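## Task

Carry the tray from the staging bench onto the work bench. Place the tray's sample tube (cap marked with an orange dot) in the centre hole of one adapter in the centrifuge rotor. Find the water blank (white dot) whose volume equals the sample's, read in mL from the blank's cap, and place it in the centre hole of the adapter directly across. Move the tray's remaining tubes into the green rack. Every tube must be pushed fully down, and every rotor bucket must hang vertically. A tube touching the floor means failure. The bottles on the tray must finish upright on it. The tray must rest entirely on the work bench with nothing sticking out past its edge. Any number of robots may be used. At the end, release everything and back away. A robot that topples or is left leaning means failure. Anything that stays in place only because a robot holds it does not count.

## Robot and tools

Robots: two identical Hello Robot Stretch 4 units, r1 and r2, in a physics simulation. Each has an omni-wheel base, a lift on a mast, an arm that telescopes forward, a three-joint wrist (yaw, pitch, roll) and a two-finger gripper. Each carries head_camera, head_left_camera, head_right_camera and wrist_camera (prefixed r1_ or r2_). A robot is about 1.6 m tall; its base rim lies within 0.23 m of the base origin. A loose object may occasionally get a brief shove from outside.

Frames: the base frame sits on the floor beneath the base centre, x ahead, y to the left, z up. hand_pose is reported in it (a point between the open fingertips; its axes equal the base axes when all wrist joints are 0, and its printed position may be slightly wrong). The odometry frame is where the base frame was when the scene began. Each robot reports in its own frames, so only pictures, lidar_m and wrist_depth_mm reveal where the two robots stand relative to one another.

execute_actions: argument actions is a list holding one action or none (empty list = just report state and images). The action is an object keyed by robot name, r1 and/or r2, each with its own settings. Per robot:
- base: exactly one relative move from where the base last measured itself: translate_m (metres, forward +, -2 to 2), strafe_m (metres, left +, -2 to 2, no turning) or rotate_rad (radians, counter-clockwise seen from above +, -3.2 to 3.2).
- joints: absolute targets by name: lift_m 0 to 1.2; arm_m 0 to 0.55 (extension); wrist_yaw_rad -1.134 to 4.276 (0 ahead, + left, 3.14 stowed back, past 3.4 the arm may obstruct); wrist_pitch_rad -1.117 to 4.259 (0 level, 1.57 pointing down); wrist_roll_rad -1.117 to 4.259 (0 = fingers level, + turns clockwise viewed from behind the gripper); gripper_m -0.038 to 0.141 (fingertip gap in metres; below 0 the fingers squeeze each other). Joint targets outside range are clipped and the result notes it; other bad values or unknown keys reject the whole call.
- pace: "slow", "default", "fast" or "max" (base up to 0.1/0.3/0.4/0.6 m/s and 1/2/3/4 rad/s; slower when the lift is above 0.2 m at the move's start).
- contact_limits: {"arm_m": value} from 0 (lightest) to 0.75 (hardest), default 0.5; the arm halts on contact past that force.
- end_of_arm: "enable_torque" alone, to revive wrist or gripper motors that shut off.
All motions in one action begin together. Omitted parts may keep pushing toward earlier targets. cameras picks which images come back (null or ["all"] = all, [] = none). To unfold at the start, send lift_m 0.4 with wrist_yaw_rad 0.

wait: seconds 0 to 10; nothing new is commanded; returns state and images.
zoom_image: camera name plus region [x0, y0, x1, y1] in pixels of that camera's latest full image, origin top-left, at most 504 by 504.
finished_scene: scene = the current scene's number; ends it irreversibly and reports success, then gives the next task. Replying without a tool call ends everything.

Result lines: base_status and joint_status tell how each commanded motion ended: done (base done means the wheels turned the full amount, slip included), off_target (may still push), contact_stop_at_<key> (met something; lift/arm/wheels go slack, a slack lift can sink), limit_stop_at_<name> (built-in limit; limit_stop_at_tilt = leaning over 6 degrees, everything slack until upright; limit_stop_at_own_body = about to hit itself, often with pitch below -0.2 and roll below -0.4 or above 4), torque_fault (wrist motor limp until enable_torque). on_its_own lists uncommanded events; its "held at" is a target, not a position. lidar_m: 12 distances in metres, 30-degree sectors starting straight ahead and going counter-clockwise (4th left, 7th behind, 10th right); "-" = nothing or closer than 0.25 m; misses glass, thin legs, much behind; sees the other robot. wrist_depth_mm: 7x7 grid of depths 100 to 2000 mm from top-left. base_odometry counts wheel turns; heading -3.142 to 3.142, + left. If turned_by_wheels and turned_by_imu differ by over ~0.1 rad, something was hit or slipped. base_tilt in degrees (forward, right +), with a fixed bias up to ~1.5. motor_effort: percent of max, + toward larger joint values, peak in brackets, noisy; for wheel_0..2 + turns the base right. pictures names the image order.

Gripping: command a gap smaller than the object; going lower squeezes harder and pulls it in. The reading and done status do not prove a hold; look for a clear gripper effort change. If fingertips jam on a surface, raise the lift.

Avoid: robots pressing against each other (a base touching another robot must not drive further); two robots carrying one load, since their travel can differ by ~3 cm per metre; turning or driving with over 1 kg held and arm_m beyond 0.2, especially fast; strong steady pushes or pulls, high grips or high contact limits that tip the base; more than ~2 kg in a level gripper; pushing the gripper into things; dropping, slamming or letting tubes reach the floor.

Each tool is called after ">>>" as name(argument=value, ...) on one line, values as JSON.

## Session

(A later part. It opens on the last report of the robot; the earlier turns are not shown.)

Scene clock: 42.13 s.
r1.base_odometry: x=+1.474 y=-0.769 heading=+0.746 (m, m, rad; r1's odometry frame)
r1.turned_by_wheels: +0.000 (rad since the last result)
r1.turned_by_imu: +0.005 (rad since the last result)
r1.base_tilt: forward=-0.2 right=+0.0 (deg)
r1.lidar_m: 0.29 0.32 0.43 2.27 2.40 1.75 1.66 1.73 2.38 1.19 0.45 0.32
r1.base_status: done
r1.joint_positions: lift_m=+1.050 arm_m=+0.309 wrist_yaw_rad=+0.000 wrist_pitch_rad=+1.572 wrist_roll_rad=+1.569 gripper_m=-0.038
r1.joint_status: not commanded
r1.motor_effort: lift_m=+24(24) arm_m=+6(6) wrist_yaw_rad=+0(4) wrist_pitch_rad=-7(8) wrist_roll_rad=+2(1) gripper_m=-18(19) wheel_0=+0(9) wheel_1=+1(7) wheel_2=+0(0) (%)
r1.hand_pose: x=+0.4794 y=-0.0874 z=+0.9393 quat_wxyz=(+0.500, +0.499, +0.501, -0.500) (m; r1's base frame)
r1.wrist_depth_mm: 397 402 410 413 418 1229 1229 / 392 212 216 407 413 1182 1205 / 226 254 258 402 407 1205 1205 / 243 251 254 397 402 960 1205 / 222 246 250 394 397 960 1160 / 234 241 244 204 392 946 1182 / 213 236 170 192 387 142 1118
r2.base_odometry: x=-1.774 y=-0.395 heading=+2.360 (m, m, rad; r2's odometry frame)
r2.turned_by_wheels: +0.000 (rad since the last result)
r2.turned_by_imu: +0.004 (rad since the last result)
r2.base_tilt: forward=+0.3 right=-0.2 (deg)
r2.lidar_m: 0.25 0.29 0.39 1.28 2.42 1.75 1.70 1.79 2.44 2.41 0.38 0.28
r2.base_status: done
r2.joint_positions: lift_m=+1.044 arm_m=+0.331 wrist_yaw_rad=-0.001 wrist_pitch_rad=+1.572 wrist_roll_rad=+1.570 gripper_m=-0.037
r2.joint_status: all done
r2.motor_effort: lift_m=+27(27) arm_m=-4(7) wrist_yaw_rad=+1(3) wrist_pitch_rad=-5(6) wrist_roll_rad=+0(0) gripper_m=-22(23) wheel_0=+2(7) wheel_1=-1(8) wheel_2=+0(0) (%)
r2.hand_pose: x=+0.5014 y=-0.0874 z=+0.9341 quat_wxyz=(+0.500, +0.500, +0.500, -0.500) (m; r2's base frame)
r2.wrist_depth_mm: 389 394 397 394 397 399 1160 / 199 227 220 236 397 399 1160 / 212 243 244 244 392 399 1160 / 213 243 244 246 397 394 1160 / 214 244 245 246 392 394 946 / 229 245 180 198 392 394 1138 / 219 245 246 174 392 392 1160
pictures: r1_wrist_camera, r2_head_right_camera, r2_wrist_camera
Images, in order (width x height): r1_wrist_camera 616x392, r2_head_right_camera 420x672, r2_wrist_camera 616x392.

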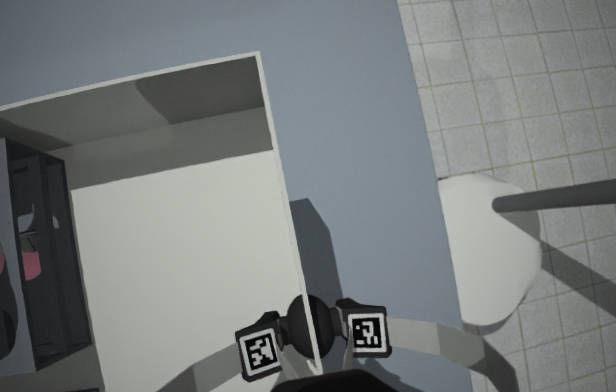

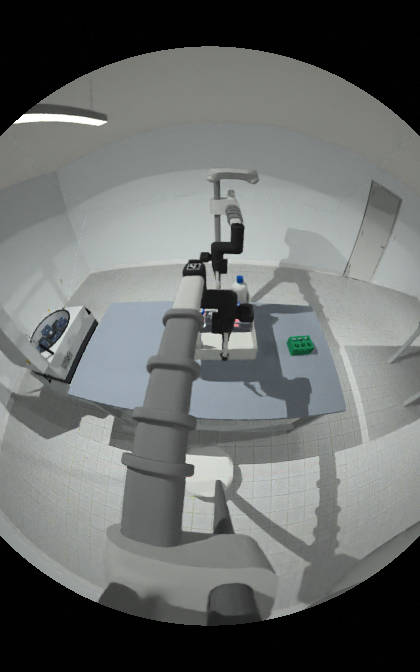

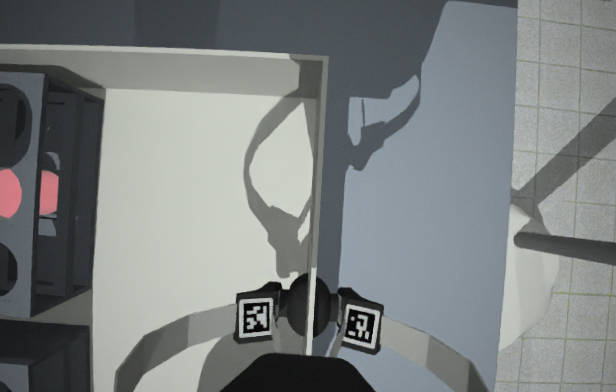

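>>> execute_actions(actions=[{"r1":{"joints":{"lift_m":0.912},"pace":"slow"},"r2":{"joints":{"lift_m":0.906},"pace":"slow"}}], cameras=[])

>>> execute_actions(actions=[{"r1":{"joints":{"gripper_m":0.07}},"r2":{"joints":{"gripper_m":0.07}}}], cameras=[])

>>> execute_actions(actions=[{"r1":{"joints":{"lift_m":1.06}},"r2":{"joints":{"lift_m":1.06}}}], cameras=[])

>>> execute_actions(actions=[{"r1":{"joints":{"arm_m":0.475},"pace":"slow"},"r2":{"joints":{"arm_m":0.1},"pace":"fast"}}], cameras=[])

>>> execute_actions(actions=[{"r1":{"base":{"strafe_m":0.05},"joints":{"lift_m":1.02}}}], cameras=["r1_wrist_camera"])

Scene clock: 45.00 s.
r1.base_odometry: x=+1.474 y=-0.769 heading=+0.746 (m, m, rad; r1's odometry frame)
r1.turned_by_wheels: +0.000 (rad since the last result)
r1.turned_by_imu: +0.000 (rad since the last result)
r1.base_tilt: forward=-0.4 right=-0.1 (deg)
r1.lidar_m: 0.30 0.32 0.45 2.30 2.39 1.76 1.66 1.73 2.38 1.18 0.44 0.31
r1.base_status: not commanded
r1.joint_positions: lift_m=+0.912 arm_m=+0.309 wrist_yaw_rad=+0.000 wrist_pitch_rad=+1.572 wrist_roll_rad=+1.569 gripper_m=-0.038
r1.joint_status: all done
r1.motor_effort: lift_m=+19(23) arm_m=+6(6) wrist_yaw_rad=-1(0) wrist_pitch_rad=-7(7) wrist_roll_rad=+1(1) gripper_m=-18(19) wheel_0=+0(0) wheel_1=+1(1) wheel_2=+0(0) (%)
r1.hand_pose: x=+0.4794 y=-0.0874 z=+0.8017 quat_wxyz=(+0.500, +0.499, +0.501, -0.500) (m; r1's base frame)
r1.wrist_depth_mm: 259 263 266 268 272 1078 1098 / 256 208 217 267 271 274 1060 / 228 252 256 263 266 271 1060 / 242 249 252 259 264 267 831 / 236 246 247 257 260 264 820 / 233 241 244 204 256 260 809 / 213 237 170 193 253 142 1008
r2.base_odometry: x=-1.774 y=-0.395 heading=+2.360 (m, m, rad; r2's odometry frame)
r2.turned_by_wheels: +0.000 (rad since the last result)
r2.turned_by_imu: +0.000 (rad since the last result)
r2.base_tilt: forward=+0.3 right=-0.1 (deg)
r2.lidar_m: 0.25 0.28 0.36 1.29 2.44 1.73 1.69 1.80 2.45 2.40 0.38 0.28
r2.base_status: not commanded
r2.joint_positions: lift_m=+0.906 arm_m=+0.331 wrist_yaw_rad=-0.001 wrist_pitch_rad=+1.572 wrist_roll_rad=+1.570 gripper_m=-0.037
r2.joint_status: all done
r2.motor_effort: lift_m=+19(27) arm_m=-4(4) wrist_yaw_rad=+1(1) wrist_pitch_rad=-4(3) wrist_roll_rad=+0(1) gripper_m=-24(22) wheel_0=+2(2) wheel_1=-1(1) wheel_2=+0(0) (%)
r2.hand_pose: x=+0.5014 y=-0.0874 z=+0.7958 quat_wxyz=(+0.500, +0.500, +0.500, -0.500) (m; r2's base frame)
r2.wrist_depth_mm: 255 255 257 259 258 260 260 / 206 226 219 235 258 258 259 / 213 244 245 246 257 258 258 / 213 244 245 246 256 257 257 / 214 244 244 246 255 255 257 / 230 244 180 198 254 254 255 / 219 245 245 173 253 254 254
pictures: none
No camera images: the call's "cameras" was empty. Leave "cameras" out to get every camera's image.

Scene clock: 46.77 s.
r1.base_odometry: x=+1.474 y=-0.769 heading=+0.746 (m, m, rad; r1's odometry frame)
r1.turned_by_wheels: +0.000 (rad since the last result)
r1.turned_by_imu: +0.000 (rad since the last result)
r1.base_tilt: forward=-0.5 right=+0.0 (deg)
r1.lidar_m: 0.29 0.32 0.43 2.30 2.39 1.76 1.65 1.73 2.38 1.17 0.44 0.31
r1.base_status: not commanded
r1.joint_positions: lift_m=+0.912 arm_m=+0.309 wrist_yaw_rad=+0.000 wrist_pitch_rad=+1.570 wrist_roll_rad=+1.570 gripper_m=+0.070
r1.joint_status: all done
r1.motor_effort: lift_m=+19(19) arm_m=+6(6) wrist_yaw_rad=+0(0) wrist_pitch_rad=-2(10) wrist_roll_rad=+1(2) gripper_m=-3(18) wheel_0=+0(0) wheel_1=+1(1) wheel_2=+0(0) (%)
r1.hand_pose: x=+0.4799 y=-0.0874 z=+0.8017 quat_wxyz=(+0.500, +0.500, +0.500, -0.500) (m; r1's base frame)
r1.wrist_depth_mm: 263 266 268 272 276 1078 1098 / 259 218 219 268 272 276 1078 / 227 256 259 265 268 272 1060 / 246 254 256 262 265 268 842 / 222 251 254 258 260 265 820 / 221 248 251 254 212 260 820 / 210 244 182 250 254 257 1008
r2.base_odometry: x=-1.774 y=-0.395 heading=+2.360 (m, m, rad; r2's odometry frame)
r2.turned_by_wheels: +0.000 (rad since the last result)
r2.turned_by_imu: +0.000 (rad since the last result)
r2.base_tilt: forward=+0.3 right=-0.2 (deg)
r2.lidar_m: 0.25 0.27 0.38 1.30 2.44 1.76 1.71 1.78 2.43 2.43 0.40 0.28
r2.base_status: not commanded
r2.joint_positions: lift_m=+0.906 arm_m=+0.331 wrist_yaw_rad=+0.000 wrist_pitch_rad=+1.570 wrist_roll_rad=+1.570 gripper_m=+0.070
r2.joint_status: all done
r2.motor_effort: lift_m=+19(19) arm_m=-4(4) wrist_yaw_rad=+0(1) wrist_pitch_rad=-1(6) wrist_roll_rad=+1(1) gripper_m=-3(21) wheel_0=+2(2) wheel_1=-1(1) wheel_2=+0(0) (%)
r2.hand_pose: x=+0.5018 y=-0.0874 z=+0.7958 quat_wxyz=(+0.500, +0.500, +0.500, -0.500) (m; r2's base frame)
r2.wrist_depth_mm: 258 258 259 259 260 262 263 / 195 223 216 234 259 260 259 / 224 253 254 256 259 258 259 / 202 252 254 254 257 257 258 / 222 252 253 254 256 257 257 / 228 251 196 253 212 256 256 / 220 250 251 143 254 256 255
pictures: none
No camera images: the call's "cameras" was empty. Leave "cameras" out to get every camera's image.

Scene clock: 48.50 s.
r1.base_odometry: x=+1.474 y=-0.769 heading=+0.746 (m, m, rad; r1's odometry frame)
r1.turned_by_wheels: +0.000 (rad since the last result)
r1.turned_by_imu: +0.000 (rad since the last result)
r1.base_tilt: forward=-0.4 right=-0.1 (deg)
r1.lidar_m: 0.29 0.32 0.44 2.29 2.39 1.76 1.67 1.74 2.39 1.19 0.42 0.31
r1.base_status: not commanded
r1.joint_positions: lift_m=+1.060 arm_m=+0.309 wrist_yaw_rad=+0.000 wrist_pitch_rad=+1.570 wrist_roll_rad=+1.570 gripper_m=+0.070
r1.joint_status: all done
r1.motor_effort: lift_m=+21(23) arm_m=+6(6) wrist_yaw_rad=+0(1) wrist_pitch_rad=-2(2) wrist_roll_rad=+2(0) gripper_m=-4(2) wheel_0=+0(0) wheel_1=+1(1) wheel_2=+0(0) (%)
r1.hand_pose: x=+0.4800 y=-0.0874 z=+0.9495 quat_wxyz=(+0.500, +0.500, +0.500, -0.500) (m; r1's base frame)
r1.wrist_depth_mm: 410 418 421 427 427 1229 1255 / 404 410 415 418 424 1229 1229 / 402 404 407 415 421 1182 1229 / 336 389 402 410 413 960 1182 / 273 338 397 402 410 976 1182 / 379 387 392 399 212 960 1160 / 377 345 182 392 399 1138 1160
r2.base_odometry: x=-1.774 y=-0.395 heading=+2.360 (m, m, rad; r2's odometry frame)
r2.turned_by_wheels: +0.000 (rad since the last result)
r2.turned_by_imu: +0.000 (rad since the last result)
r2.base_tilt: forward=+0.3 right=-0.2 (deg)
r2.lidar_m: 0.25 0.28 0.39 1.30 2.45 1.72 1.69 1.79 2.43 2.43 0.39 0.26
r2.base_status: not commanded
r2.joint_positions: lift_m=+1.060 arm_m=+0.331 wrist_yaw_rad=+0.000 wrist_pitch_rad=+1.570 wrist_roll_rad=+1.570 gripper_m=+0.070
r2.joint_status: all done
r2.motor_effort: lift_m=+24(23) arm_m=-4(4) wrist_yaw_rad=+0(0) wrist_pitch_rad=-1(1) wrist_roll_rad=+1(1) gripper_m=-6(3) wheel_0=+1(1) wheel_1=-1(1) wheel_2=+0(0) (%)
r2.hand_pose: x=+0.5018 y=-0.0874 z=+0.9494 quat_wxyz=(+0.500, +0.500, +0.500, -0.500) (m; r2's base frame)
r2.wrist_depth_mm: 410 413 413 415 415 418 1182 / 407 410 410 410 413 415 1182 / 382 375 407 410 410 415 1160 / 345 345 407 410 413 410 1160 / 402 375 402 404 407 407 946 / 399 373 196 404 213 410 1160 / 320 340 399 143 407 404 1138
pictures: none
No camera images: the call's "cameras" was empty. Leave "cameras" out to get every camera's image.

Scene clock: 51.43 s.
r1.base_odometry: x=+1.474 y=-0.769 heading=+0.746 (m, m, rad; r1's odometry frame)
r1.turned_by_wheels: +0.000 (rad since the last result)
r1.turned_by_imu: +0.000 (rad since the last result)
r1.base_tilt: forward=-0.3 right=+0.0 (deg)
r1.lidar_m: 0.29 0.31 0.45 2.28 2.40 1.75 1.66 1.74 2.39 1.19 0.43 0.30
r1.base_status: not commanded
r1.joint_positions: lift_m=+1.060 arm_m=+0.474 wrist_yaw_rad=+0.000 wrist_pitch_rad=+1.570 wrist_roll_rad=+1.570 gripper_m=+0.070
r1.joint_status: all done
r1.motor_effort: lift_m=+21(21) arm_m=+7(3) wrist_yaw_rad=+0(0) wrist_pitch_rad=-1(2) wrist_roll_rad=+0(1) gripper_m=-2(2) wheel_0=+0(0) wheel_1=+1(1) wheel_2=+0(0) (%)
r1.hand_pose: x=+0.6449 y=-0.0874 z=+0.9495 quat_wxyz=(+0.500, +0.500, +0.500, -0.500) (m; r1's base frame)
r1.wrist_depth_mm: 413 413 421 424 427 436 1229 / 404 410 415 418 424 430 1255 / 402 404 407 410 413 424 820 / 256 347 343 404 410 418 421 / 256 382 394 394 404 410 415 / 384 387 389 394 211 402 413 / 382 384 181 277 343 291 404
r2.base_odometry: x=-1.774 y=-0.395 heading=+2.360 (m, m, rad; r2's odometry frame)
r2.turned_by_wheels: +0.000 (rad since the last result)
r2.turned_by_imu: +0.000 (rad since the last result)
r2.base_tilt: forward=+0.3 right=-0.2 (deg)
r2.lidar_m: 0.25 0.26 0.38 1.28 2.47 1.74 1.69 1.77 2.45 2.41 0.41 0.27
r2.base_status: not commanded
r2.joint_positions: lift_m=+1.060 arm_m=+0.101 wrist_yaw_rad=+0.000 wrist_pitch_rad=+1.570 wrist_roll_rad=+1.570 gripper_m=+0.070
r2.joint_status: all done
r2.motor_effort: lift_m=+24(24) arm_m=-5(3) wrist_yaw_rad=+0(0) wrist_pitch_rad=+1(1) wrist_roll_rad=+1(0) gripper_m=-2(6) wheel_0=+1(1) wheel_1=-1(1) wheel_2=+0(0) (%)
r2.hand_pose: x=+0.2719 y=-0.0874 z=+0.9494 quat_wxyz=(+0.500, +0.500, +0.500, -0.500) (m; r2's base frame)
r2.wrist_depth_mm: 413 413 415 415 1160 1182 1182 / 410 413 413 413 1182 1160 1182 / 407 413 407 1182 1160 1160 1182 / 404 407 404 1160 976 1160 1160 / 402 407 407 946 946 946 549 / 402 402 196 1138 212 1160 1160 / 338 404 404 143 1138 1160 1160
pictures: none
No camera images: the call's "cameras" was empty. Leave "cameras" out to get every camera's image.

Scene clock: 52.53 s.
r1.base_odometry: x=+1.440 y=-0.733 heading=+0.745 (m, m, rad; r1's odometry frame)
r1.turned_by_wheels: +0.000 (rad since the last result)
r1.turned_by_imu: +0.000 (rad since the last result)
r1.base_tilt: forward=-0.3 right=+0.0 (deg)
r1.lidar_m: 0.29 0.31 0.45 2.26 2.39 1.75 1.66 1.74 2.39 1.17 0.43 0.31
r1.base_status: done
r1.joint_positions: lift_m=+1.020 arm_m=+0.474 wrist_yaw_rad=+0.000 wrist_pitch_rad=+1.570 wrist_roll_rad=+1.570 gripper_m=+0.070
r1.joint_status: all done
r1.motor_effort: lift_m=+16(20) arm_m=+6(7) wrist_yaw_rad=+0(0) wrist_pitch_rad=-1(1) wrist_roll_rad=+1(0) gripper_m=-1(2) wheel_0=+0(12) wheel_1=-1(8) wheel_2=+0(0) (%)
r1.hand_pose: x=+0.6449 y=-0.0874 z=+0.9099 quat_wxyz=(+0.500, +0.500, +0.500, -0.500) (m; r1's base frame)
r1.wrist_depth_mm: 368 375 379 384 387 394 809 / 366 368 310 351 377 389 392 / 228 364 248 370 377 382 387 / 262 357 334 362 370 373 382 / 319 355 357 364 366 368 377 / 314 349 351 297 212 278 373 / 303 345 181 237 357 221 224
r2.base_odometry: x=-1.774 y=-0.395 heading=+2.360 (m, m, rad; r2's odometry frame)
r2.turned_by_wheels: +0.000 (rad since the last result)
r2.turned_by_imu: +0.000 (rad since the last result)
r2.base_tilt: forward=+0.3 right=-0.2 (deg)
r2.lidar_m: 0.25 0.25 0.40 1.29 2.41 1.74 1.70 1.78 2.45 2.40 0.38 0.28
r2.base_status: not commanded
r2.joint_positions: lift_m=+1.060 arm_m=+0.101 wrist_yaw_rad=+0.000 wrist_pitch_rad=+1.570 wrist_roll_rad=+1.570 gripper_m=+0.070
r2.joint_status: not commanded
r2.motor_effort: lift_m=+24(24) arm_m=-5(5) wrist_yaw_rad=+0(0) wrist_pitch_rad=-1(1) wrist_roll_rad=+1(1) gripper_m=-5(4) wheel_0=+1(1) wheel_1=-1(1) wheel_2=+0(0) (%)
r2.hand_pose: x=+0.2719 y=-0.0874 z=+0.9494 quat_wxyz=(+0.500, +0.500, +0.500, -0.500) (m; r2's base frame)
r2.wrist_depth_mm: 413 415 410 415 1182 1182 1160 / 413 410 413 413 1160 1160 1182 / 404 410 410 1160 1182 1138 1182 / 402 407 407 1160 976 1160 1182 / 402 407 404 946 960 946 549 / 404 407 196 1138 212 1160 1160 / 338 402 404 143 1138 1160 1160
pictures: r1_wrist_camera
Images, in order (width x height): r1_wrist_camera 616x392.

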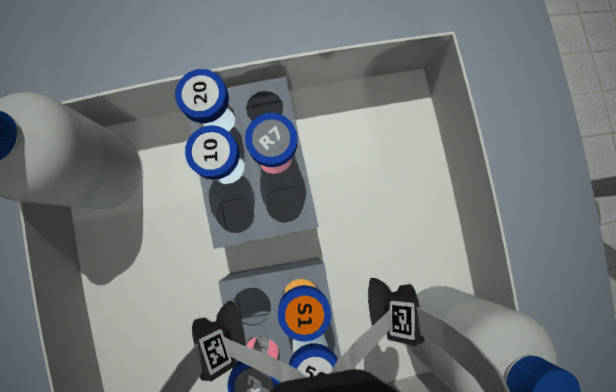

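>>> execute_actions(actions=[{"r1":{"base":{"strafe_m":0.013},"joints":{"gripper_m":0.055,"lift_m":1.005}},"r2":{"joints":{"wrist_pitch_rad":0.0,"wrist_roll_rad":0,"arm_m":0,"lift_m":0.9},"base":{"translate_m":-0.15}}}], cameras=["r1_wrist_camera"])

>>> execute_actions(actions=[{"r1":{"joints":{"lift_m":0.98}}}], cameras=["r1_wrist_camera"])

Scene clock: 55.00 s.
r1.base_odometry: x=+1.431 y=-0.723 heading=+0.745 (m, m, rad; r1's odometry frame)
r1.turned_by_wheels: +0.000 (rad since the last result)
r1.turned_by_imu: +0.000 (rad since the last result)
r1.base_tilt: forward=-0.2 right=+0.1 (deg)
r1.lidar_m: 0.29 0.32 0.45 2.21 2.39 1.74 1.66 1.73 2.38 1.19 0.45 0.32
r1.base_status: done
r1.joint_positions: lift_m=+1.005 arm_m=+0.474 wrist_yaw_rad=+0.000 wrist_pitch_rad=+1.570 wrist_roll_rad=+1.570 gripper_m=+0.055
r1.joint_status: all done
r1.motor_effort: lift_m=+15(16) arm_m=+6(7) wrist_yaw_rad=-1(0) wrist_pitch_rad=-1(2) wrist_roll_rad=+1(1) gripper_m=-3(3) wheel_0=-2(9) wheel_1=+0(8) wheel_2=+0(1) (%)
r1.hand_pose: x=+0.6450 y=-0.0874 z=+0.8950 quat_wxyz=(+0.500, +0.500, +0.500, -0.500) (m; r1's base frame)
r1.wrist_depth_mm: 357 359 364 324 329 377 382 / 278 322 244 357 366 370 375 / 224 347 234 357 359 362 373 / 296 343 324 349 355 357 366 / 317 340 342 347 353 351 362 / 301 334 336 265 210 236 355 / 291 332 182 223 338 204 -
r2.base_odometry: x=-1.668 y=-0.500 heading=+2.359 (m, m, rad; r2's odometry frame)
r2.turned_by_wheels: +0.000 (rad since the last result)
r2.turned_by_imu: +0.001 (rad since the last result)
r2.base_tilt: forward=+0.3 right=-0.1 (deg)
r2.lidar_m: 0.41 0.41 0.59 2.76 2.24 1.58 1.55 1.62 2.21 2.45 0.61 0.41
r2.base_status: done
r2.joint_positions: lift_m=+0.900 arm_m=+0.001 wrist_yaw_rad=+0.000 wrist_pitch_rad=+0.003 wrist_roll_rad=+0.000 gripper_m=+0.070
r2.joint_status: all done
r2.motor_effort: lift_m=+16(23) arm_m=-5(5) wrist_yaw_rad=-1(0) wrist_pitch_rad=-8(16) wrist_roll_rad=-1(3) gripper_m=-4(5) wheel_0=-1(6) wheel_1=-1(5) wheel_2=-2(9) (%)
r2.hand_pose: x=+0.4603 y=-0.0874 z=+1.0777 quat_wxyz=(+1.000, +0.000, +0.001, +0.000) (m; r2's base frame)
r2.wrist_depth_mm: - - - - - - - / - - - - - - - / - - - - 878 - - / - - - 597 - - - / - - - - - - - / - - 195 - 212 - - / 732 723 564 143 750 842 -
pictures: r1_wrist_camera
Images, in order (width x height): r1_wrist_camera 616x392.

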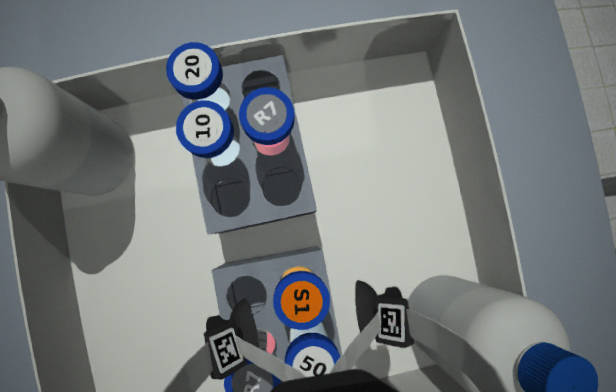

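Scene clock: 55.87 s.
r1.base_odometry: x=+1.431 y=-0.723 heading=+0.745 (m, m, rad; r1's odometry frame)
r1.turned_by_wheels: +0.000 (rad since the last result)
r1.turned_by_imu: +0.000 (rad since the last result)
r1.base_tilt: forward=-0.4 right=+0.1 (deg)
r1.lidar_m: 0.30 0.31 0.44 2.25 2.39 1.75 1.68 1.75 2.39 1.16 0.44 0.31
r1.base_status: not commanded
r1.joint_positions: lift_m=+0.980 arm_m=+0.474 wrist_yaw_rad=+0.000 wrist_pitch_rad=+1.570 wrist_roll_rad=+1.570 gripper_m=+0.055
r1.joint_status: all done
r1.motor_effort: lift_m=+16(15) arm_m=+7(7) wrist_yaw_rad=+0(0) wrist_pitch_rad=-1(1) wrist_roll_rad=+0(0) gripper_m=-2(2) wheel_0=-2(2) wheel_1=+0(0) wheel_2=+0(0) (%)
r1.hand_pose: x=+0.6450 y=-0.0874 z=+0.8700 quat_wxyz=(+0.500, +0.500, +0.500, -0.500) (m; r1's base frame)
r1.wrist_depth_mm: 330 334 272 290 320 340 353 / 257 307 211 334 340 329 351 / 225 324 267 330 336 322 345 / 297 320 266 324 332 320 343 / 310 315 320 324 327 327 338 / 300 312 312 202 209 235 232 / 290 309 181 200 319 186 -
r2.base_odometry: x=-1.668 y=-0.500 heading=+2.359 (m, m, rad; r2's odometry frame)
r2.turned_by_wheels: +0.000 (rad since the last result)
r2.turned_by_imu: +0.000 (rad since the last result)
r2.base_tilt: forward=+0.2 right=-0.2 (deg)
r2.lidar_m: 0.40 0.42 0.60 2.78 2.22 1.58 1.53 1.61 2.24 2.46 0.59 0.40
r2.base_status: not commanded
r2.joint_positions: lift_m=+0.900 arm_m=+0.001 wrist_yaw_rad=+0.000 wrist_pitch_rad=+0.003 wrist_roll_rad=+0.000 gripper_m=+0.070
r2.joint_status: not commanded
r2.motor_effort: lift_m=+16(16) arm_m=-5(5) wrist_yaw_rad=+0(1) wrist_pitch_rad=-8(9) wrist_roll_rad=-1(0) gripper_m=-2(3) wheel_0=-1(1) wheel_1=+0(0) wheel_2=-2(2) (%)
r2.hand_pose: x=+0.4603 y=-0.0874 z=+1.0777 quat_wxyz=(+1.000, +0.000, +0.001, +0.000) (m; r2's base frame)
r2.wrist_depth_mm: - - - - - - - / - - - - - - - / - - - - - - - / - - - 591 - - - / - - - - - - - / - - 195 - 212 - - / 723 723 559 142 750 854 -
pictures: r1_wrist_camera
Images, in order (width x height): r1_wrist_camera 616x392.

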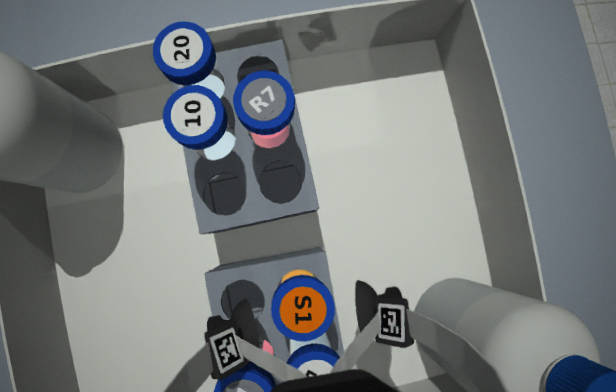

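>>> execute_actions(actions=[{"r1":{"joints":{"gripper_m":0.01}},"r2":{"joints":{"wrist_pitch_rad":0.25}}}], cameras=[])

>>> execute_actions(actions=[{"r1":{"joints":{"lift_m":1.15}}}], cameras=["r1_wrist_camera","r2_wrist_camera"])

Scene clock: 57.53 s.
r1.base_odometry: x=+1.431 y=-0.723 heading=+0.745 (m, m, rad; r1's odometry frame)
r1.turned_by_wheels: +0.000 (rad since the last result)
r1.turned_by_imu: +0.000 (rad since the last result)
r1.base_tilt: forward=-0.4 right=+0.0 (deg)
r1.lidar_m: 0.29 0.31 0.46 2.23 2.39 1.74 1.67 1.72 2.40 1.18 0.43 0.30
r1.base_status: not commanded
r1.joint_positions: lift_m=+0.980 arm_m=+0.474 wrist_yaw_rad=+0.000 wrist_pitch_rad=+1.570 wrist_roll_rad=+1.570 gripper_m=+0.010
r1.joint_status: all done
r1.motor_effort: lift_m=+16(16) arm_m=+6(6) wrist_yaw_rad=-1(1) wrist_pitch_rad=-1(1) wrist_roll_rad=+1(1) gripper_m=-12(10) wheel_0=-2(2) wheel_1=+0(0) wheel_2=+0(0) (%)
r1.hand_pose: x=+0.6450 y=-0.0874 z=+0.8700 quat_wxyz=(+0.500, +0.500, +0.500, -0.500) (m; r1's base frame)
r1.wrist_depth_mm: 330 334 276 291 320 340 353 / 257 307 211 334 340 329 349 / 224 322 265 330 336 322 345 / 297 320 266 324 329 319 342 / 312 317 319 324 325 325 336 / 300 314 312 195 276 235 231 / 289 309 177 200 319 183 -
r2.base_odometry: x=-1.668 y=-0.500 heading=+2.359 (m, m, rad; r2's odometry frame)
r2.turned_by_wheels: +0.000 (rad since the last result)
r2.turned_by_imu: +0.000 (rad since the last result)
r2.base_tilt: forward=+0.3 right=-0.3 (deg)
r2.lidar_m: 0.40 0.42 0.58 2.78 2.22 1.58 1.53 1.62 2.24 2.47 0.61 0.42
r2.base_status: not commanded
r2.joint_positions: lift_m=+0.900 arm_m=+0.001 wrist_yaw_rad=+0.000 wrist_pitch_rad=+0.252 wrist_roll_rad=+0.000 gripper_m=+0.070
r2.joint_status: all done
r2.motor_effort: lift_m=+16(16) arm_m=-5(5) wrist_yaw_rad=+0(0) wrist_pitch_rad=-7(4) wrist_roll_rad=+0(0) gripper_m=-2(3) wheel_0=-1(1) wheel_1=+0(1) wheel_2=-2(2) (%)
r2.hand_pose: x=+0.4511 y=-0.0874 z=+1.0066 quat_wxyz=(+0.992, +0.000, +0.126, +0.000) (m; r2's base frame)
r2.wrist_depth_mm: - - - - 798 - - / - - - - 564 - - / - - - - - - - / - - - - - - - / 788 820 621 809 866 946 - / 585 615 195 603 212 683 609 / 480 469 459 142 452 525 554
pictures: none
No camera images: the call's "cameras" was empty. Leave "cameras" out to get every camera's image.

Scene clock: 59.33 s.
r1.base_odometry: x=+1.431 y=-0.723 heading=+0.745 (m, m, rad; r1's odometry frame)
r1.turned_by_wheels: +0.000 (rad since the last result)
r1.turned_by_imu: +0.000 (rad since the last result)
r1.base_tilt: forward=-0.4 right=+0.1 (deg)
r1.lidar_m: 0.26 0.32 0.44 2.23 2.41 1.75 1.67 1.74 2.38 1.20 0.41 0.29
r1.base_status: not commanded
r1.joint_positions: lift_m=+1.150 arm_m=+0.474 wrist_yaw_rad=+0.000 wrist_pitch_rad=+1.570 wrist_roll_rad=+1.570 gripper_m=+0.010
r1.joint_status: all done
r1.motor_effort: lift_m=+21(22) arm_m=+6(7) wrist_yaw_rad=+0(1) wrist_pitch_rad=-1(1) wrist_roll_rad=+0(0) gripper_m=-11(10) wheel_0=-2(2) wheel_1=+0(0) wheel_2=+0(0) (%)
r1.hand_pose: x=+0.6450 y=-0.0874 z=+1.0395 quat_wxyz=(+0.500, +0.500, +0.500, -0.500) (m; r1's base frame)
r1.wrist_depth_mm: 500 508 512 517 525 530 1336 / 492 500 504 508 517 525 1308 / 488 404 439 504 508 517 1281 / 480 430 488 496 500 512 1060 / 477 480 484 488 492 500 1060 / 473 473 480 194 327 496 1255 / 462 466 177 413 480 488 866
r2.base_odometry: x=-1.668 y=-0.500 heading=+2.359 (m, m, rad; r2's odometry frame)
r2.turned_by_wheels: +0.000 (rad since the last result)
r2.turned_by_imu: +0.000 (rad since the last result)
r2.base_tilt: forward=+0.3 right=-0.1 (deg)
r2.lidar_m: 0.40 0.41 0.60 2.79 2.23 1.58 1.53 1.63 2.25 2.47 0.59 0.42
r2.base_status: not commanded
r2.joint_positions: lift_m=+0.900 arm_m=+0.001 wrist_yaw_rad=+0.000 wrist_pitch_rad=+0.252 wrist_roll_rad=+0.000 gripper_m=+0.070
r2.joint_status: not commanded
r2.motor_effort: lift_m=+16(16) arm_m=-5(5) wrist_yaw_rad=-1(1) wrist_pitch_rad=-5(5) wrist_roll_rad=+0(1) gripper_m=-2(4) wheel_0=-1(1) wheel_1=+0(0) wheel_2=-2(2) (%)
r2.hand_pose: x=+0.4511 y=-0.0874 z=+1.0066 quat_wxyz=(+0.992, +0.000, +0.126, +0.000) (m; r2's base frame)
r2.wrist_depth_mm: - - - - - - - / - - - - - - - / - - - - - - - / - - - - - - - / 798 831 621 809 878 960 - / 591 615 196 609 212 676 609 / 477 469 455 143 455 525 549
pictures: r1_wrist_camera, r2_wrist_camera
Images, in order (width x height): r1_wrist_camera 616x392, r2_wrist_camera 616x392.

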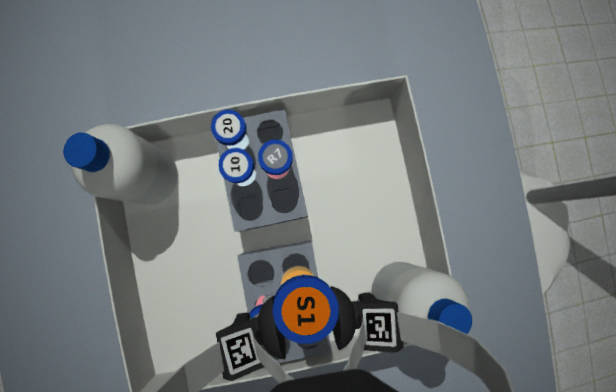

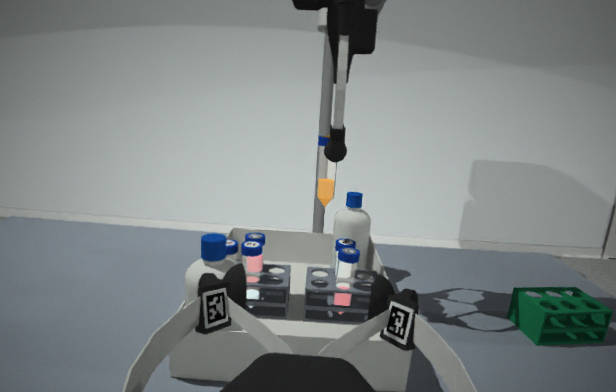

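>>> execute_actions(actions=[{"r1":{"base":{"strafe_m":-1.3},"joints":{"arm_m":0.42}},"r2":{"base":{"translate_m":0.15},"joints":{"wrist_pitch_rad":1.57,"lift_m":1.08,"gripper_m":0.055}}}], cameras=[])

>>> execute_actions(actions=[{"r2":{"base":{"strafe_m":-0.07},"joints":{"arm_m":0.49,"lift_m":1.03},"pace":"fast"}}], cameras=["r1_wrist_camera","r2_wrist_camera"])

Scene clock: 65.67 s.
r1.base_odometry: x=+2.313 y=-1.678 heading=+0.745 (m, m, rad; r1's odometry frame)
r1.turned_by_wheels: +0.000 (rad since the last result)
r1.turned_by_imu: +0.005 (rad since the last result)
r1.base_tilt: forward=-0.3 right=+0.0 (deg)
r1.lidar_m: 0.29 0.31 0.44 1.24 2.40 1.76 1.68 1.72 1.76 1.68 0.42 0.31
r1.base_status: done
r1.joint_positions: lift_m=+1.150 arm_m=+0.421 wrist_yaw_rad=+0.000 wrist_pitch_rad=+1.570 wrist_roll_rad=+1.570 gripper_m=+0.010
r1.joint_status: all done
r1.motor_effort: lift_m=+20(21) arm_m=-7(8) wrist_yaw_rad=-1(1) wrist_pitch_rad=-2(2) wrist_roll_rad=+0(1) gripper_m=-11(13) wheel_0=+0(12) wheel_1=+1(11) wheel_2=+0(0) (%)
r1.hand_pose: x=+0.5923 y=-0.0874 z=+1.0396 quat_wxyz=(+0.500, +0.500, +0.500, -0.500) (m; r1's base frame)
r1.wrist_depth_mm: 455 459 496 488 477 1336 1336 / 452 500 517 539 477 1308 1308 / 442 512 512 525 530 1281 1308 / 439 500 492 517 492 1042 1281 / 433 504 500 508 500 1042 1281 / 427 477 496 195 449 455 1229 / 424 427 177 433 442 445 1229
r2.base_odometry: x=-1.774 y=-0.395 heading=+2.359 (m, m, rad; r2's odometry frame)
r2.turned_by_wheels: +0.000 (rad since the last result)
r2.turned_by_imu: +0.000 (rad since the last result)
r2.base_tilt: forward=+0.3 right=-0.2 (deg)
r2.lidar_m: 0.25 0.28 0.37 1.30 2.46 1.75 1.66 1.77 2.44 2.42 0.36 0.28
r2.base_status: done
r2.joint_positions: lift_m=+1.080 arm_m=+0.001 wrist_yaw_rad=+0.000 wrist_pitch_rad=+1.570 wrist_roll_rad=+0.000 gripper_m=+0.055
r2.joint_status: all done
r2.motor_effort: lift_m=+24(26) arm_m=-5(5) wrist_yaw_rad=-1(0) wrist_pitch_rad=+1(8) wrist_roll_rad=+0(1) gripper_m=-3(1) wheel_0=+1(4) wheel_1=-1(7) wheel_2=+2(8) (%)
r2.hand_pose: x=+0.1720 y=-0.0874 z=+0.9694 quat_wxyz=(+0.707, +0.000, +0.707, +0.000) (m; r2's base frame)
r2.wrist_depth_mm: 439 433 433 430 430 427 427 / 436 430 433 433 430 427 424 / 436 436 430 430 430 427 427 / 1182 1160 1182 1182 1182 1182 1160 / 1182 1182 976 960 1182 1160 1160 / 1182 1160 193 960 212 1160 1160 / 1182 1160 1182 143 1182 1160 1182
pictures: none
No camera images: the call's "cameras" was empty. Leave "cameras" out to get every camera's image.

Scene clock: 67.77 s.
r1.base_odometry: x=+2.313 y=-1.678 heading=+0.745 (m, m, rad; r1's odometry frame)
r1.turned_by_wheels: +0.000 (rad since the last result)
r1.turned_by_imu: +0.000 (rad since the last result)
r1.base_tilt: forward=-0.5 right=+0.0 (deg)
r1.lidar_m: 0.27 0.31 0.43 1.24 2.40 1.73 1.69 1.74 1.73 1.69 0.43 0.30
r1.base_status: not commanded
r1.joint_positions: lift_m=+1.150 arm_m=+0.421 wrist_yaw_rad=+0.000 wrist_pitch_rad=+1.570 wrist_roll_rad=+1.570 gripper_m=+0.010
r1.joint_status: not commanded
r1.motor_effort: lift_m=+20(20) arm_m=-7(7) wrist_yaw_rad=+0(1) wrist_pitch_rad=-1(1) wrist_roll_rad=+1(1) gripper_m=-10(10) wheel_0=+0(0) wheel_1=+1(1) wheel_2=+0(0) (%)
r1.hand_pose: x=+0.5923 y=-0.0874 z=+1.0396 quat_wxyz=(+0.500, +0.500, +0.500, -0.500) (m; r1's base frame)
r1.wrist_depth_mm: 452 459 496 488 477 1336 1336 / 449 496 517 539 477 1308 1308 / 442 517 517 521 525 1281 1308 / 436 496 496 512 492 1060 1281 / 433 504 508 512 496 1042 1255 / 427 477 500 194 442 455 1255 / 427 427 177 430 442 445 1255
r2.base_odometry: x=-1.725 y=-0.345 heading=+2.360 (m, m, rad; r2's odometry frame)
r2.turned_by_wheels: +0.000 (rad since the last result)
r2.turned_by_imu: +0.000 (rad since the last result)
r2.base_tilt: forward=+0.2 right=-0.3 (deg)
r2.lidar_m: 0.25 0.29 0.38 1.30 2.42 1.74 1.70 1.78 2.43 2.38 0.39 0.28
r2.base_status: done
r2.joint_positions: lift_m=+1.030 arm_m=+0.489 wrist_yaw_rad=+0.000 wrist_pitch_rad=+1.570 wrist_roll_rad=+0.000 gripper_m=+0.055
r2.joint_status: all done
r2.motor_effort: lift_m=+16(22) arm_m=+5(4) wrist_yaw_rad=-1(1) wrist_pitch_rad=-2(0) wrist_roll_rad=+1(0) gripper_m=-4(2) wheel_0=+0(11) wheel_1=+2(8) wheel_2=+1(1) (%)
r2.hand_pose: x=+0.6603 y=-0.0874 z=+0.9200 quat_wxyz=(+0.707, +0.000, +0.707, +0.000) (m; r2's base frame)
r2.wrist_depth_mm: 338 364 355 235 377 377 375 / 353 379 377 271 377 377 375 / 349 379 377 375 377 377 377 / 314 320 349 370 379 377 375 / 257 322 320 317 375 375 375 / 351 377 193 375 211 375 375 / 291 320 375 143 377 373 373
pictures: r1_wrist_camera, r2_wrist_camera
Images, in order (width x height): r1_wrist_camera 616x392, r2_wrist_camera 616x392.

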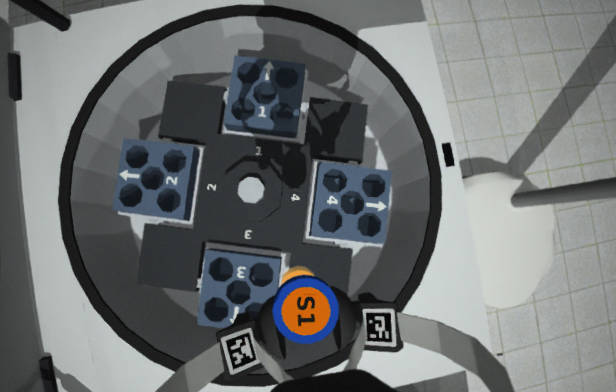

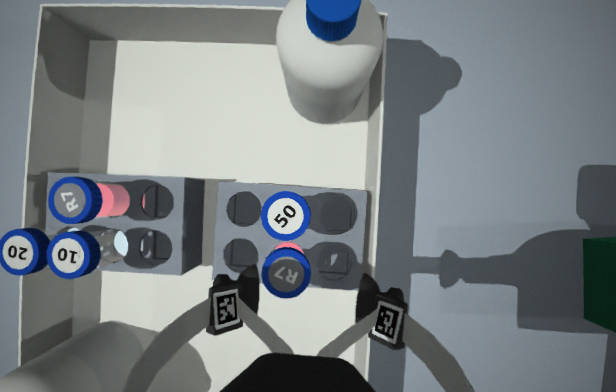

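>>> execute_actions(actions=[{"r1":{"base":{"strafe_m":-0.226},"joints":{"lift_m":1.04}},"r2":{"base":{"strafe_m":0.014},"joints":{"arm_m":0.497,"lift_m":1.0}}}], cameras=["r1_wrist_camera","r2_wrist_camera"])

>>> zoom_image(camera="r1_wrist_camera", region=[200,170,420,340])

Scene clock: 70.50 s.
r1.base_odometry: x=+2.466 y=-1.845 heading=+0.745 (m, m, rad; r1's odometry frame)
r1.turned_by_wheels: +0.000 (rad since the last result)
r1.turned_by_imu: +0.001 (rad since the last result)
r1.base_tilt: forward=-0.5 right=+0.0 (deg)
r1.lidar_m: 0.27 0.29 0.44 1.21 2.37 1.75 1.69 1.74 1.51 1.45 0.42 0.31
r1.base_status: done
r1.joint_positions: lift_m=+1.040 arm_m=+0.421 wrist_yaw_rad=+0.000 wrist_pitch_rad=+1.570 wrist_roll_rad=+1.570 gripper_m=+0.010
r1.joint_status: all done
r1.motor_effort: lift_m=+16(18) arm_m=-6(7) wrist_yaw_rad=-1(1) wrist_pitch_rad=-1(0) wrist_roll_rad=+0(1) gripper_m=-12(11) wheel_0=+0(13) wheel_1=+1(11) wheel_2=+0(0) (%)
r1.hand_pose: x=+0.5923 y=-0.0874 z=+0.9299 quat_wxyz=(+0.500, +0.500, +0.500, -0.500) (m; r1's base frame)
r1.wrist_depth_mm: 1160 1160 1182 1205 1205 1229 1205 / 1118 1138 1138 1182 621 1205 1229 / 1098 597 345 349 351 357 1205 / 334 336 402 459 349 353 960 / 329 394 397 377 488 349 960 / 325 404 392 195 399 349 1138 / 334 362 178 370 373 336 1138
r2.base_odometry: x=-1.735 y=-0.355 heading=+2.360 (m, m, rad; r2's odometry frame)
r2.turned_by_wheels: +0.000 (rad since the last result)
r2.turned_by_imu: +0.000 (rad since the last result)
r2.base_tilt: forward=+0.2 right=-0.2 (deg)
r2.lidar_m: 0.25 0.26 0.38 1.28 2.45 1.74 1.69 1.80 2.46 2.35 0.39 0.26
r2.base_status: done
r2.joint_positions: lift_m=+1.000 arm_m=+0.496 wrist_yaw_rad=+0.000 wrist_pitch_rad=+1.570 wrist_roll_rad=+0.000 gripper_m=+0.055
r2.joint_status: all done
r2.motor_effort: lift_m=+16(17) arm_m=+5(11) wrist_yaw_rad=-1(1) wrist_pitch_rad=+0(1) wrist_roll_rad=+0(1) gripper_m=-4(5) wheel_0=+0(5) wheel_1=+1(8) wheel_2=+0(1) (%)
r2.hand_pose: x=+0.6673 y=-0.0874 z=+0.8901 quat_wxyz=(+0.707, +0.000, +0.707, +0.000) (m; r2's base frame)
r2.wrist_depth_mm: 312 343 329 210 206 347 345 / 315 347 349 289 272 347 345 / 315 349 349 347 345 345 347 / 282 290 342 340 345 345 345 / 230 291 309 286 342 345 347 / 309 347 193 285 211 345 345 / 306 314 347 143 343 345 345
pictures: r1_wrist_camera, r2_wrist_camera
Images, in order (width x height): r1_wrist_camera 616x392, r2_wrist_camera 616x392.

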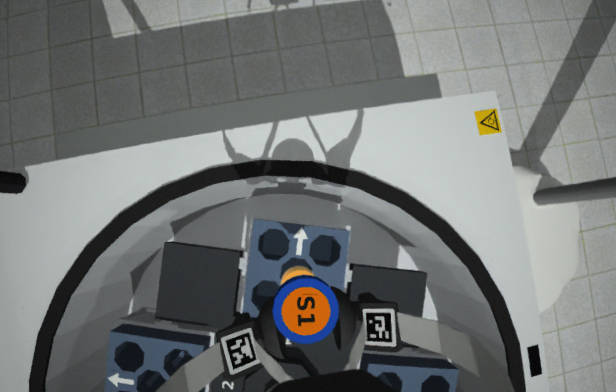

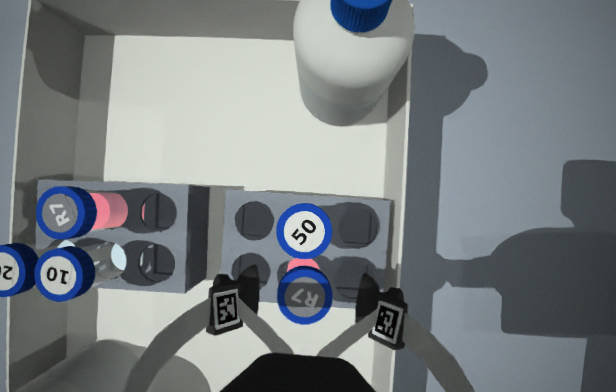

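Region (200, 170, 420, 340) of r1_wrist_camera's 616x392 image, scaled by 2.291; it fills the top 389 rows of this view, and the rest is white.

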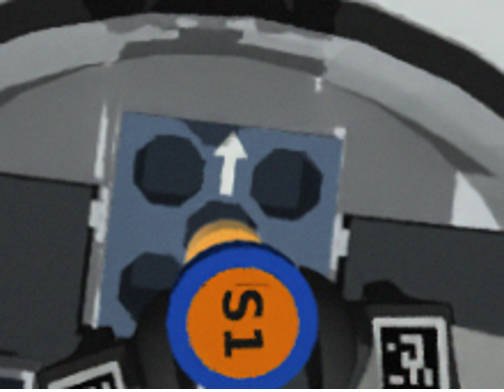

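>>> execute_actions(actions=[{"r1":{"base":{"strafe_m":0.002},"joints":{"lift_m":0.985}},"r2":{"joints":{"lift_m":0.975}}}], cameras=[])

>>> execute_actions(actions=[{"r2":{"joints":{"gripper_m":0.01}}}], cameras=["r1_wrist_camera","r2_wrist_camera"])

>>> zoom_image(camera="r1_wrist_camera", region=[200,170,420,340])

Scene clock: 72.07 s.
r1.base_odometry: x=+2.465 y=-1.843 heading=+0.745 (m, m, rad; r1's odometry frame)
r1.turned_by_wheels: +0.000 (rad since the last result)
r1.turned_by_imu: +0.000 (rad since the last result)
r1.base_tilt: forward=-0.3 right=-0.2 (deg)
r1.lidar_m: 0.28 0.30 0.45 1.21 2.38 1.77 1.68 1.75 1.50 1.44 0.42 0.30
r1.base_status: done
r1.joint_positions: lift_m=+0.985 arm_m=+0.421 wrist_yaw_rad=+0.000 wrist_pitch_rad=+1.570 wrist_roll_rad=+1.570 gripper_m=+0.010
r1.joint_status: all done
r1.motor_effort: lift_m=+16(17) arm_m=-7(6) wrist_yaw_rad=+0(0) wrist_pitch_rad=-2(1) wrist_roll_rad=+1(1) gripper_m=-10(12) wheel_0=-1(8) wheel_1=+0(6) wheel_2=+0(1) (%)
r1.hand_pose: x=+0.5923 y=-0.0874 z=+0.8749 quat_wxyz=(+0.500, +0.500, +0.500, -0.500) (m; r1's base frame)
r1.wrist_depth_mm: 1078 1118 1098 1138 1138 1160 1160 / 1078 1098 1098 559 303 306 1138 / 286 287 289 294 297 301 1138 / 281 283 402 430 310 297 300 / 276 347 342 324 466 294 297 / 312 349 338 195 343 349 290 / 330 319 177 338 340 309 289
r2.base_odometry: x=-1.735 y=-0.355 heading=+2.360 (m, m, rad; r2's odometry frame)
r2.turned_by_wheels: +0.000 (rad since the last result)
r2.turned_by_imu: +0.000 (rad since the last result)
r2.base_tilt: forward=+0.3 right=-0.2 (deg)
r2.lidar_m: 0.26 0.27 0.36 1.30 2.42 1.74 1.71 1.74 2.42 2.37 0.40 0.27
r2.base_status: not commanded
r2.joint_positions: lift_m=+0.975 arm_m=+0.496 wrist_yaw_rad=+0.000 wrist_pitch_rad=+1.570 wrist_roll_rad=+0.000 gripper_m=+0.055
r2.joint_status: all done
r2.motor_effort: lift_m=+15(14) arm_m=+5(5) wrist_yaw_rad=+0(1) wrist_pitch_rad=-1(0) wrist_roll_rad=+0(0) gripper_m=-2(3) wheel_0=+0(0) wheel_1=+1(1) wheel_2=+0(0) (%)
r2.hand_pose: x=+0.6673 y=-0.0874 z=+0.8651 quat_wxyz=(+0.707, +0.000, +0.707, +0.000) (m; r2's base frame)
r2.wrist_depth_mm: 310 325 325 191 182 325 324 / 315 325 324 290 271 324 322 / 315 324 322 322 320 322 324 / 239 264 319 264 319 320 322 / 214 266 291 213 282 322 320 / 300 322 193 201 212 322 320 / 306 315 322 143 293 322 319
pictures: none
No camera images: the call's "cameras" was empty. Leave "cameras" out to get every camera's image.

Scene clock: 73.30 s.
r1.base_odometry: x=+2.465 y=-1.843 heading=+0.745 (m, m, rad; r1's odometry frame)
r1.turned_by_wheels: +0.000 (rad since the last result)
r1.turned_by_imu: +0.000 (rad since the last result)
r1.base_tilt: forward=-0.3 right=+0.1 (deg)
r1.lidar_m: 0.27 0.30 0.43 1.23 2.40 1.74 1.68 1.74 1.51 1.45 0.42 0.31
r1.base_status: not commanded
r1.joint_positions: lift_m=+0.985 arm_m=+0.421 wrist_yaw_rad=+0.000 wrist_pitch_rad=+1.570 wrist_roll_rad=+1.570 gripper_m=+0.010
r1.joint_status: not commanded
r1.motor_effort: lift_m=+16(16) arm_m=-6(7) wrist_yaw_rad=+0(1) wrist_pitch_rad=-1(2) wrist_roll_rad=-1(1) gripper_m=-12(12) wheel_0=+0(1) wheel_1=+0(0) wheel_2=+0(0) (%)
r1.hand_pose: x=+0.5923 y=-0.0874 z=+0.8749 quat_wxyz=(+0.500, +0.500, +0.500, -0.500) (m; r1's base frame)
r1.wrist_depth_mm: 1078 1098 1118 1118 1138 1160 1160 / 1078 1098 1098 554 301 304 1160 / 286 287 290 293 297 300 1138 / 281 283 407 433 309 296 300 / 276 349 342 322 462 294 296 / 310 347 340 195 343 351 291 / 330 317 177 338 342 310 289
r2.base_odometry: x=-1.735 y=-0.355 heading=+2.360 (m, m, rad; r2's odometry frame)
r2.turned_by_wheels: +0.000 (rad since the last result)
r2.turned_by_imu: +0.000 (rad since the last result)
r2.base_tilt: forward=+0.2 right=-0.2 (deg)
r2.lidar_m: 0.26 0.28 0.37 1.28 2.43 1.73 1.70 1.77 2.45 2.36 0.38 0.27
r2.base_status: not commanded
r2.joint_positions: lift_m=+0.975 arm_m=+0.496 wrist_yaw_rad=+0.000 wrist_pitch_rad=+1.570 wrist_roll_rad=+0.000 gripper_m=+0.010
r2.joint_status: all done
r2.motor_effort: lift_m=+16(16) arm_m=+5(5) wrist_yaw_rad=-1(0) wrist_pitch_rad=-2(2) wrist_roll_rad=+0(1) gripper_m=-14(14) wheel_0=+0(0) wheel_1=+1(1) wheel_2=+0(0) (%)
r2.hand_pose: x=+0.6673 y=-0.0874 z=+0.8651 quat_wxyz=(+0.707, +0.000, +0.707, +0.000) (m; r2's base frame)
r2.wrist_depth_mm: 309 325 324 191 183 320 322 / 315 324 324 291 271 322 322 / 314 324 325 320 322 322 324 / 240 264 317 315 320 322 320 / 214 264 291 262 281 322 320 / 298 322 186 193 247 320 319 / 307 303 322 153 260 322 320
pictures: r1_wrist_camera, r2_wrist_camera
Images, in order (width x height): r1_wrist_camera 616x392, r2_wrist_camera 616x392.

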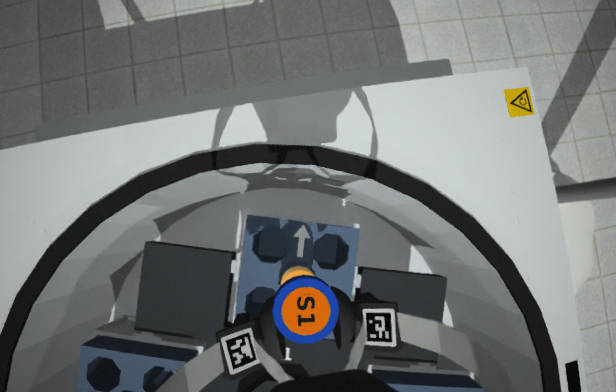

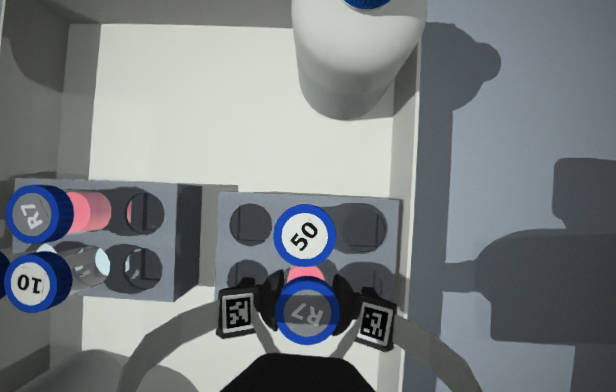

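Region (200, 170, 420, 340) of r1_wrist_camera's 616x392 image, scaled by 2.291; it fills the top 389 rows of this view, and the rest is white.

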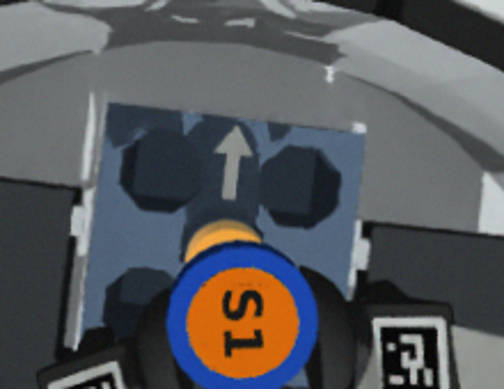

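Aligned.

>>> execute_actions(actions=[{"r1":{"joints":{"lift_m":0.905},"pace":"slow"},"r2":{"joints":{"lift_m":1.1}}}], cameras=["r1_wrist_camera","r2_wrist_camera"])

>>> execute_actions(actions=[{"r2":{"base":{"strafe_m":-0.3},"joints":{"arm_m":0.4}}}], cameras=["r2_wrist_camera"])

Scene clock: 75.30 s.
r1.base_odometry: x=+2.465 y=-1.843 heading=+0.745 (m, m, rad; r1's odometry frame)
r1.turned_by_wheels: +0.000 (rad since the last result)
r1.turned_by_imu: +0.000 (rad since the last result)
r1.base_tilt: forward=-0.3 right=-0.1 (deg)
r1.lidar_m: 0.28 0.31 0.42 1.24 2.38 1.76 1.67 1.74 1.52 1.45 0.42 0.29
r1.base_status: not commanded
r1.joint_positions: lift_m=+0.905 arm_m=+0.421 wrist_yaw_rad=+0.000 wrist_pitch_rad=+1.570 wrist_roll_rad=+1.570 gripper_m=+0.010
r1.joint_status: all done
r1.motor_effort: lift_m=+16(15) arm_m=-6(6) wrist_yaw_rad=-1(1) wrist_pitch_rad=-1(1) wrist_roll_rad=-2(1) gripper_m=-12(11) wheel_0=-1(1) wheel_1=+0(0) wheel_2=+0(0) (%)
r1.hand_pose: x=+0.5923 y=-0.0874 z=+0.7949 quat_wxyz=(+0.500, +0.500, +0.500, -0.500) (m; r1's base frame)
r1.wrist_depth_mm: 1008 1025 1042 1042 1042 225 - / 991 212 213 215 218 221 224 / 206 208 211 211 215 217 220 / 201 263 382 389 310 216 216 / 256 276 272 244 387 286 211 / 310 260 260 195 221 276 248 / 278 257 177 236 264 266 272
r2.base_odometry: x=-1.735 y=-0.355 heading=+2.360 (m, m, rad; r2's odometry frame)
r2.turned_by_wheels: +0.000 (rad since the last result)
r2.turned_by_imu: +0.000 (rad since the last result)
r2.base_tilt: forward=+0.2 right=-0.2 (deg)
r2.lidar_m: 0.26 0.29 0.38 1.28 2.44 1.75 1.71 1.78 2.43 2.37 0.37 0.25
r2.base_status: not commanded
r2.joint_positions: lift_m=+1.100 arm_m=+0.496 wrist_yaw_rad=+0.000 wrist_pitch_rad=+1.570 wrist_roll_rad=+0.000 gripper_m=+0.010
r2.joint_status: all done
r2.motor_effort: lift_m=+24(24) arm_m=+5(5) wrist_yaw_rad=+0(1) wrist_pitch_rad=-1(0) wrist_roll_rad=+0(0) gripper_m=-13(13) wheel_0=+0(0) wheel_1=+1(1) wheel_2=+0(0) (%)
r2.hand_pose: x=+0.6673 y=-0.0874 z=+0.9894 quat_wxyz=(+0.707, +0.000, +0.707, +0.000) (m; r2's base frame)
r2.wrist_depth_mm: 455 455 452 452 449 445 442 / 455 449 445 312 449 445 442 / 452 445 449 445 445 442 445 / 452 389 445 442 445 445 442 / 452 384 413 387 445 442 442 / 449 424 186 192 442 442 445 / 452 310 445 151 442 442 439
pictures: r1_wrist_camera, r2_wrist_camera
Images, in order (width x height): r1_wrist_camera 616x392, r2_wrist_camera 616x392.

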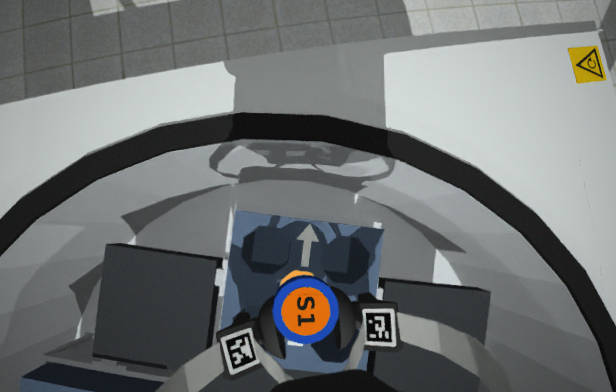

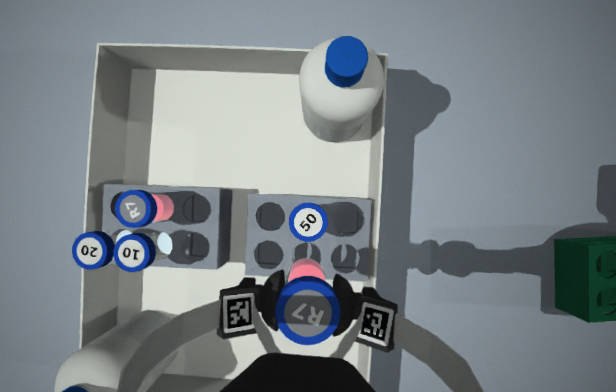

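Scene clock: 77.63 s.
r1.base_odometry: x=+2.465 y=-1.843 heading=+0.745 (m, m, rad; r1's odometry frame)
r1.turned_by_wheels: +0.000 (rad since the last result)
r1.turned_by_imu: +0.000 (rad since the last result)
r1.base_tilt: forward=-0.3 right=-0.1 (deg)
r1.lidar_m: 0.28 0.31 0.44 1.21 2.39 1.74 1.68 1.74 1.52 1.46 0.43 0.31
r1.base_status: not commanded
r1.joint_positions: lift_m=+0.905 arm_m=+0.421 wrist_yaw_rad=+0.000 wrist_pitch_rad=+1.570 wrist_roll_rad=+1.570 gripper_m=+0.010
r1.joint_status: not commanded
r1.motor_effort: lift_m=+16(16) arm_m=-6(7) wrist_yaw_rad=+0(0) wrist_pitch_rad=-1(1) wrist_roll_rad=+0(2) gripper_m=-9(11) wheel_0=-1(1) wheel_1=+0(0) wheel_2=+0(0) (%)
r1.hand_pose: x=+0.5923 y=-0.0874 z=+0.7949 quat_wxyz=(+0.500, +0.500, +0.500, -0.500) (m; r1's base frame)
r1.wrist_depth_mm: 1025 1008 1025 1042 1042 225 - / 991 211 213 215 218 220 222 / 206 207 211 211 215 217 220 / 201 262 382 387 310 216 216 / 256 276 271 245 389 286 211 / 310 259 260 195 222 274 248 / 277 257 177 236 264 266 272
r2.base_odometry: x=-1.523 y=-0.142 heading=+2.360 (m, m, rad; r2's odometry frame)
r2.turned_by_wheels: +0.000 (rad since the last result)
r2.turned_by_imu: +0.000 (rad since the last result)
r2.base_tilt: forward=+0.2 right=-0.1 (deg)
r2.lidar_m: 0.25 0.26 0.37 1.05 2.42 1.74 1.70 1.79 2.43 2.06 0.36 0.27
r2.base_status: done
r2.joint_positions: lift_m=+1.100 arm_m=+0.401 wrist_yaw_rad=+0.000 wrist_pitch_rad=+1.570 wrist_roll_rad=+0.000 gripper_m=+0.010
r2.joint_status: all done
r2.motor_effort: lift_m=+24(24) arm_m=-5(8) wrist_yaw_rad=+0(1) wrist_pitch_rad=+0(0) wrist_roll_rad=+1(1) gripper_m=-14(13) wheel_0=+0(7) wheel_1=+1(9) wheel_2=+1(1) (%)
r2.hand_pose: x=+0.5720 y=-0.0874 z=+0.9894 quat_wxyz=(+0.707, +0.000, +0.707, +0.000) (m; r2's base frame)
r2.wrist_depth_mm: 452 439 452 449 449 445 1182 / 452 449 449 445 449 445 1160 / 389 449 449 445 442 442 1182 / 449 449 445 445 389 442 1182 / 452 452 445 445 445 442 1182 / 449 449 186 193 442 442 1182 / 445 449 445 151 442 442 1182
pictures: r2_wrist_camera
Images, in order (width x height): r2_wrist_camera 616x392.

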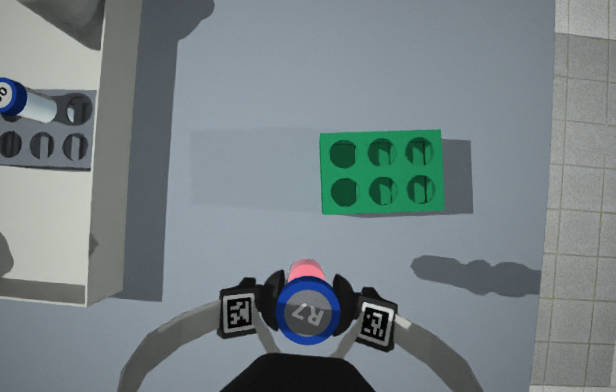

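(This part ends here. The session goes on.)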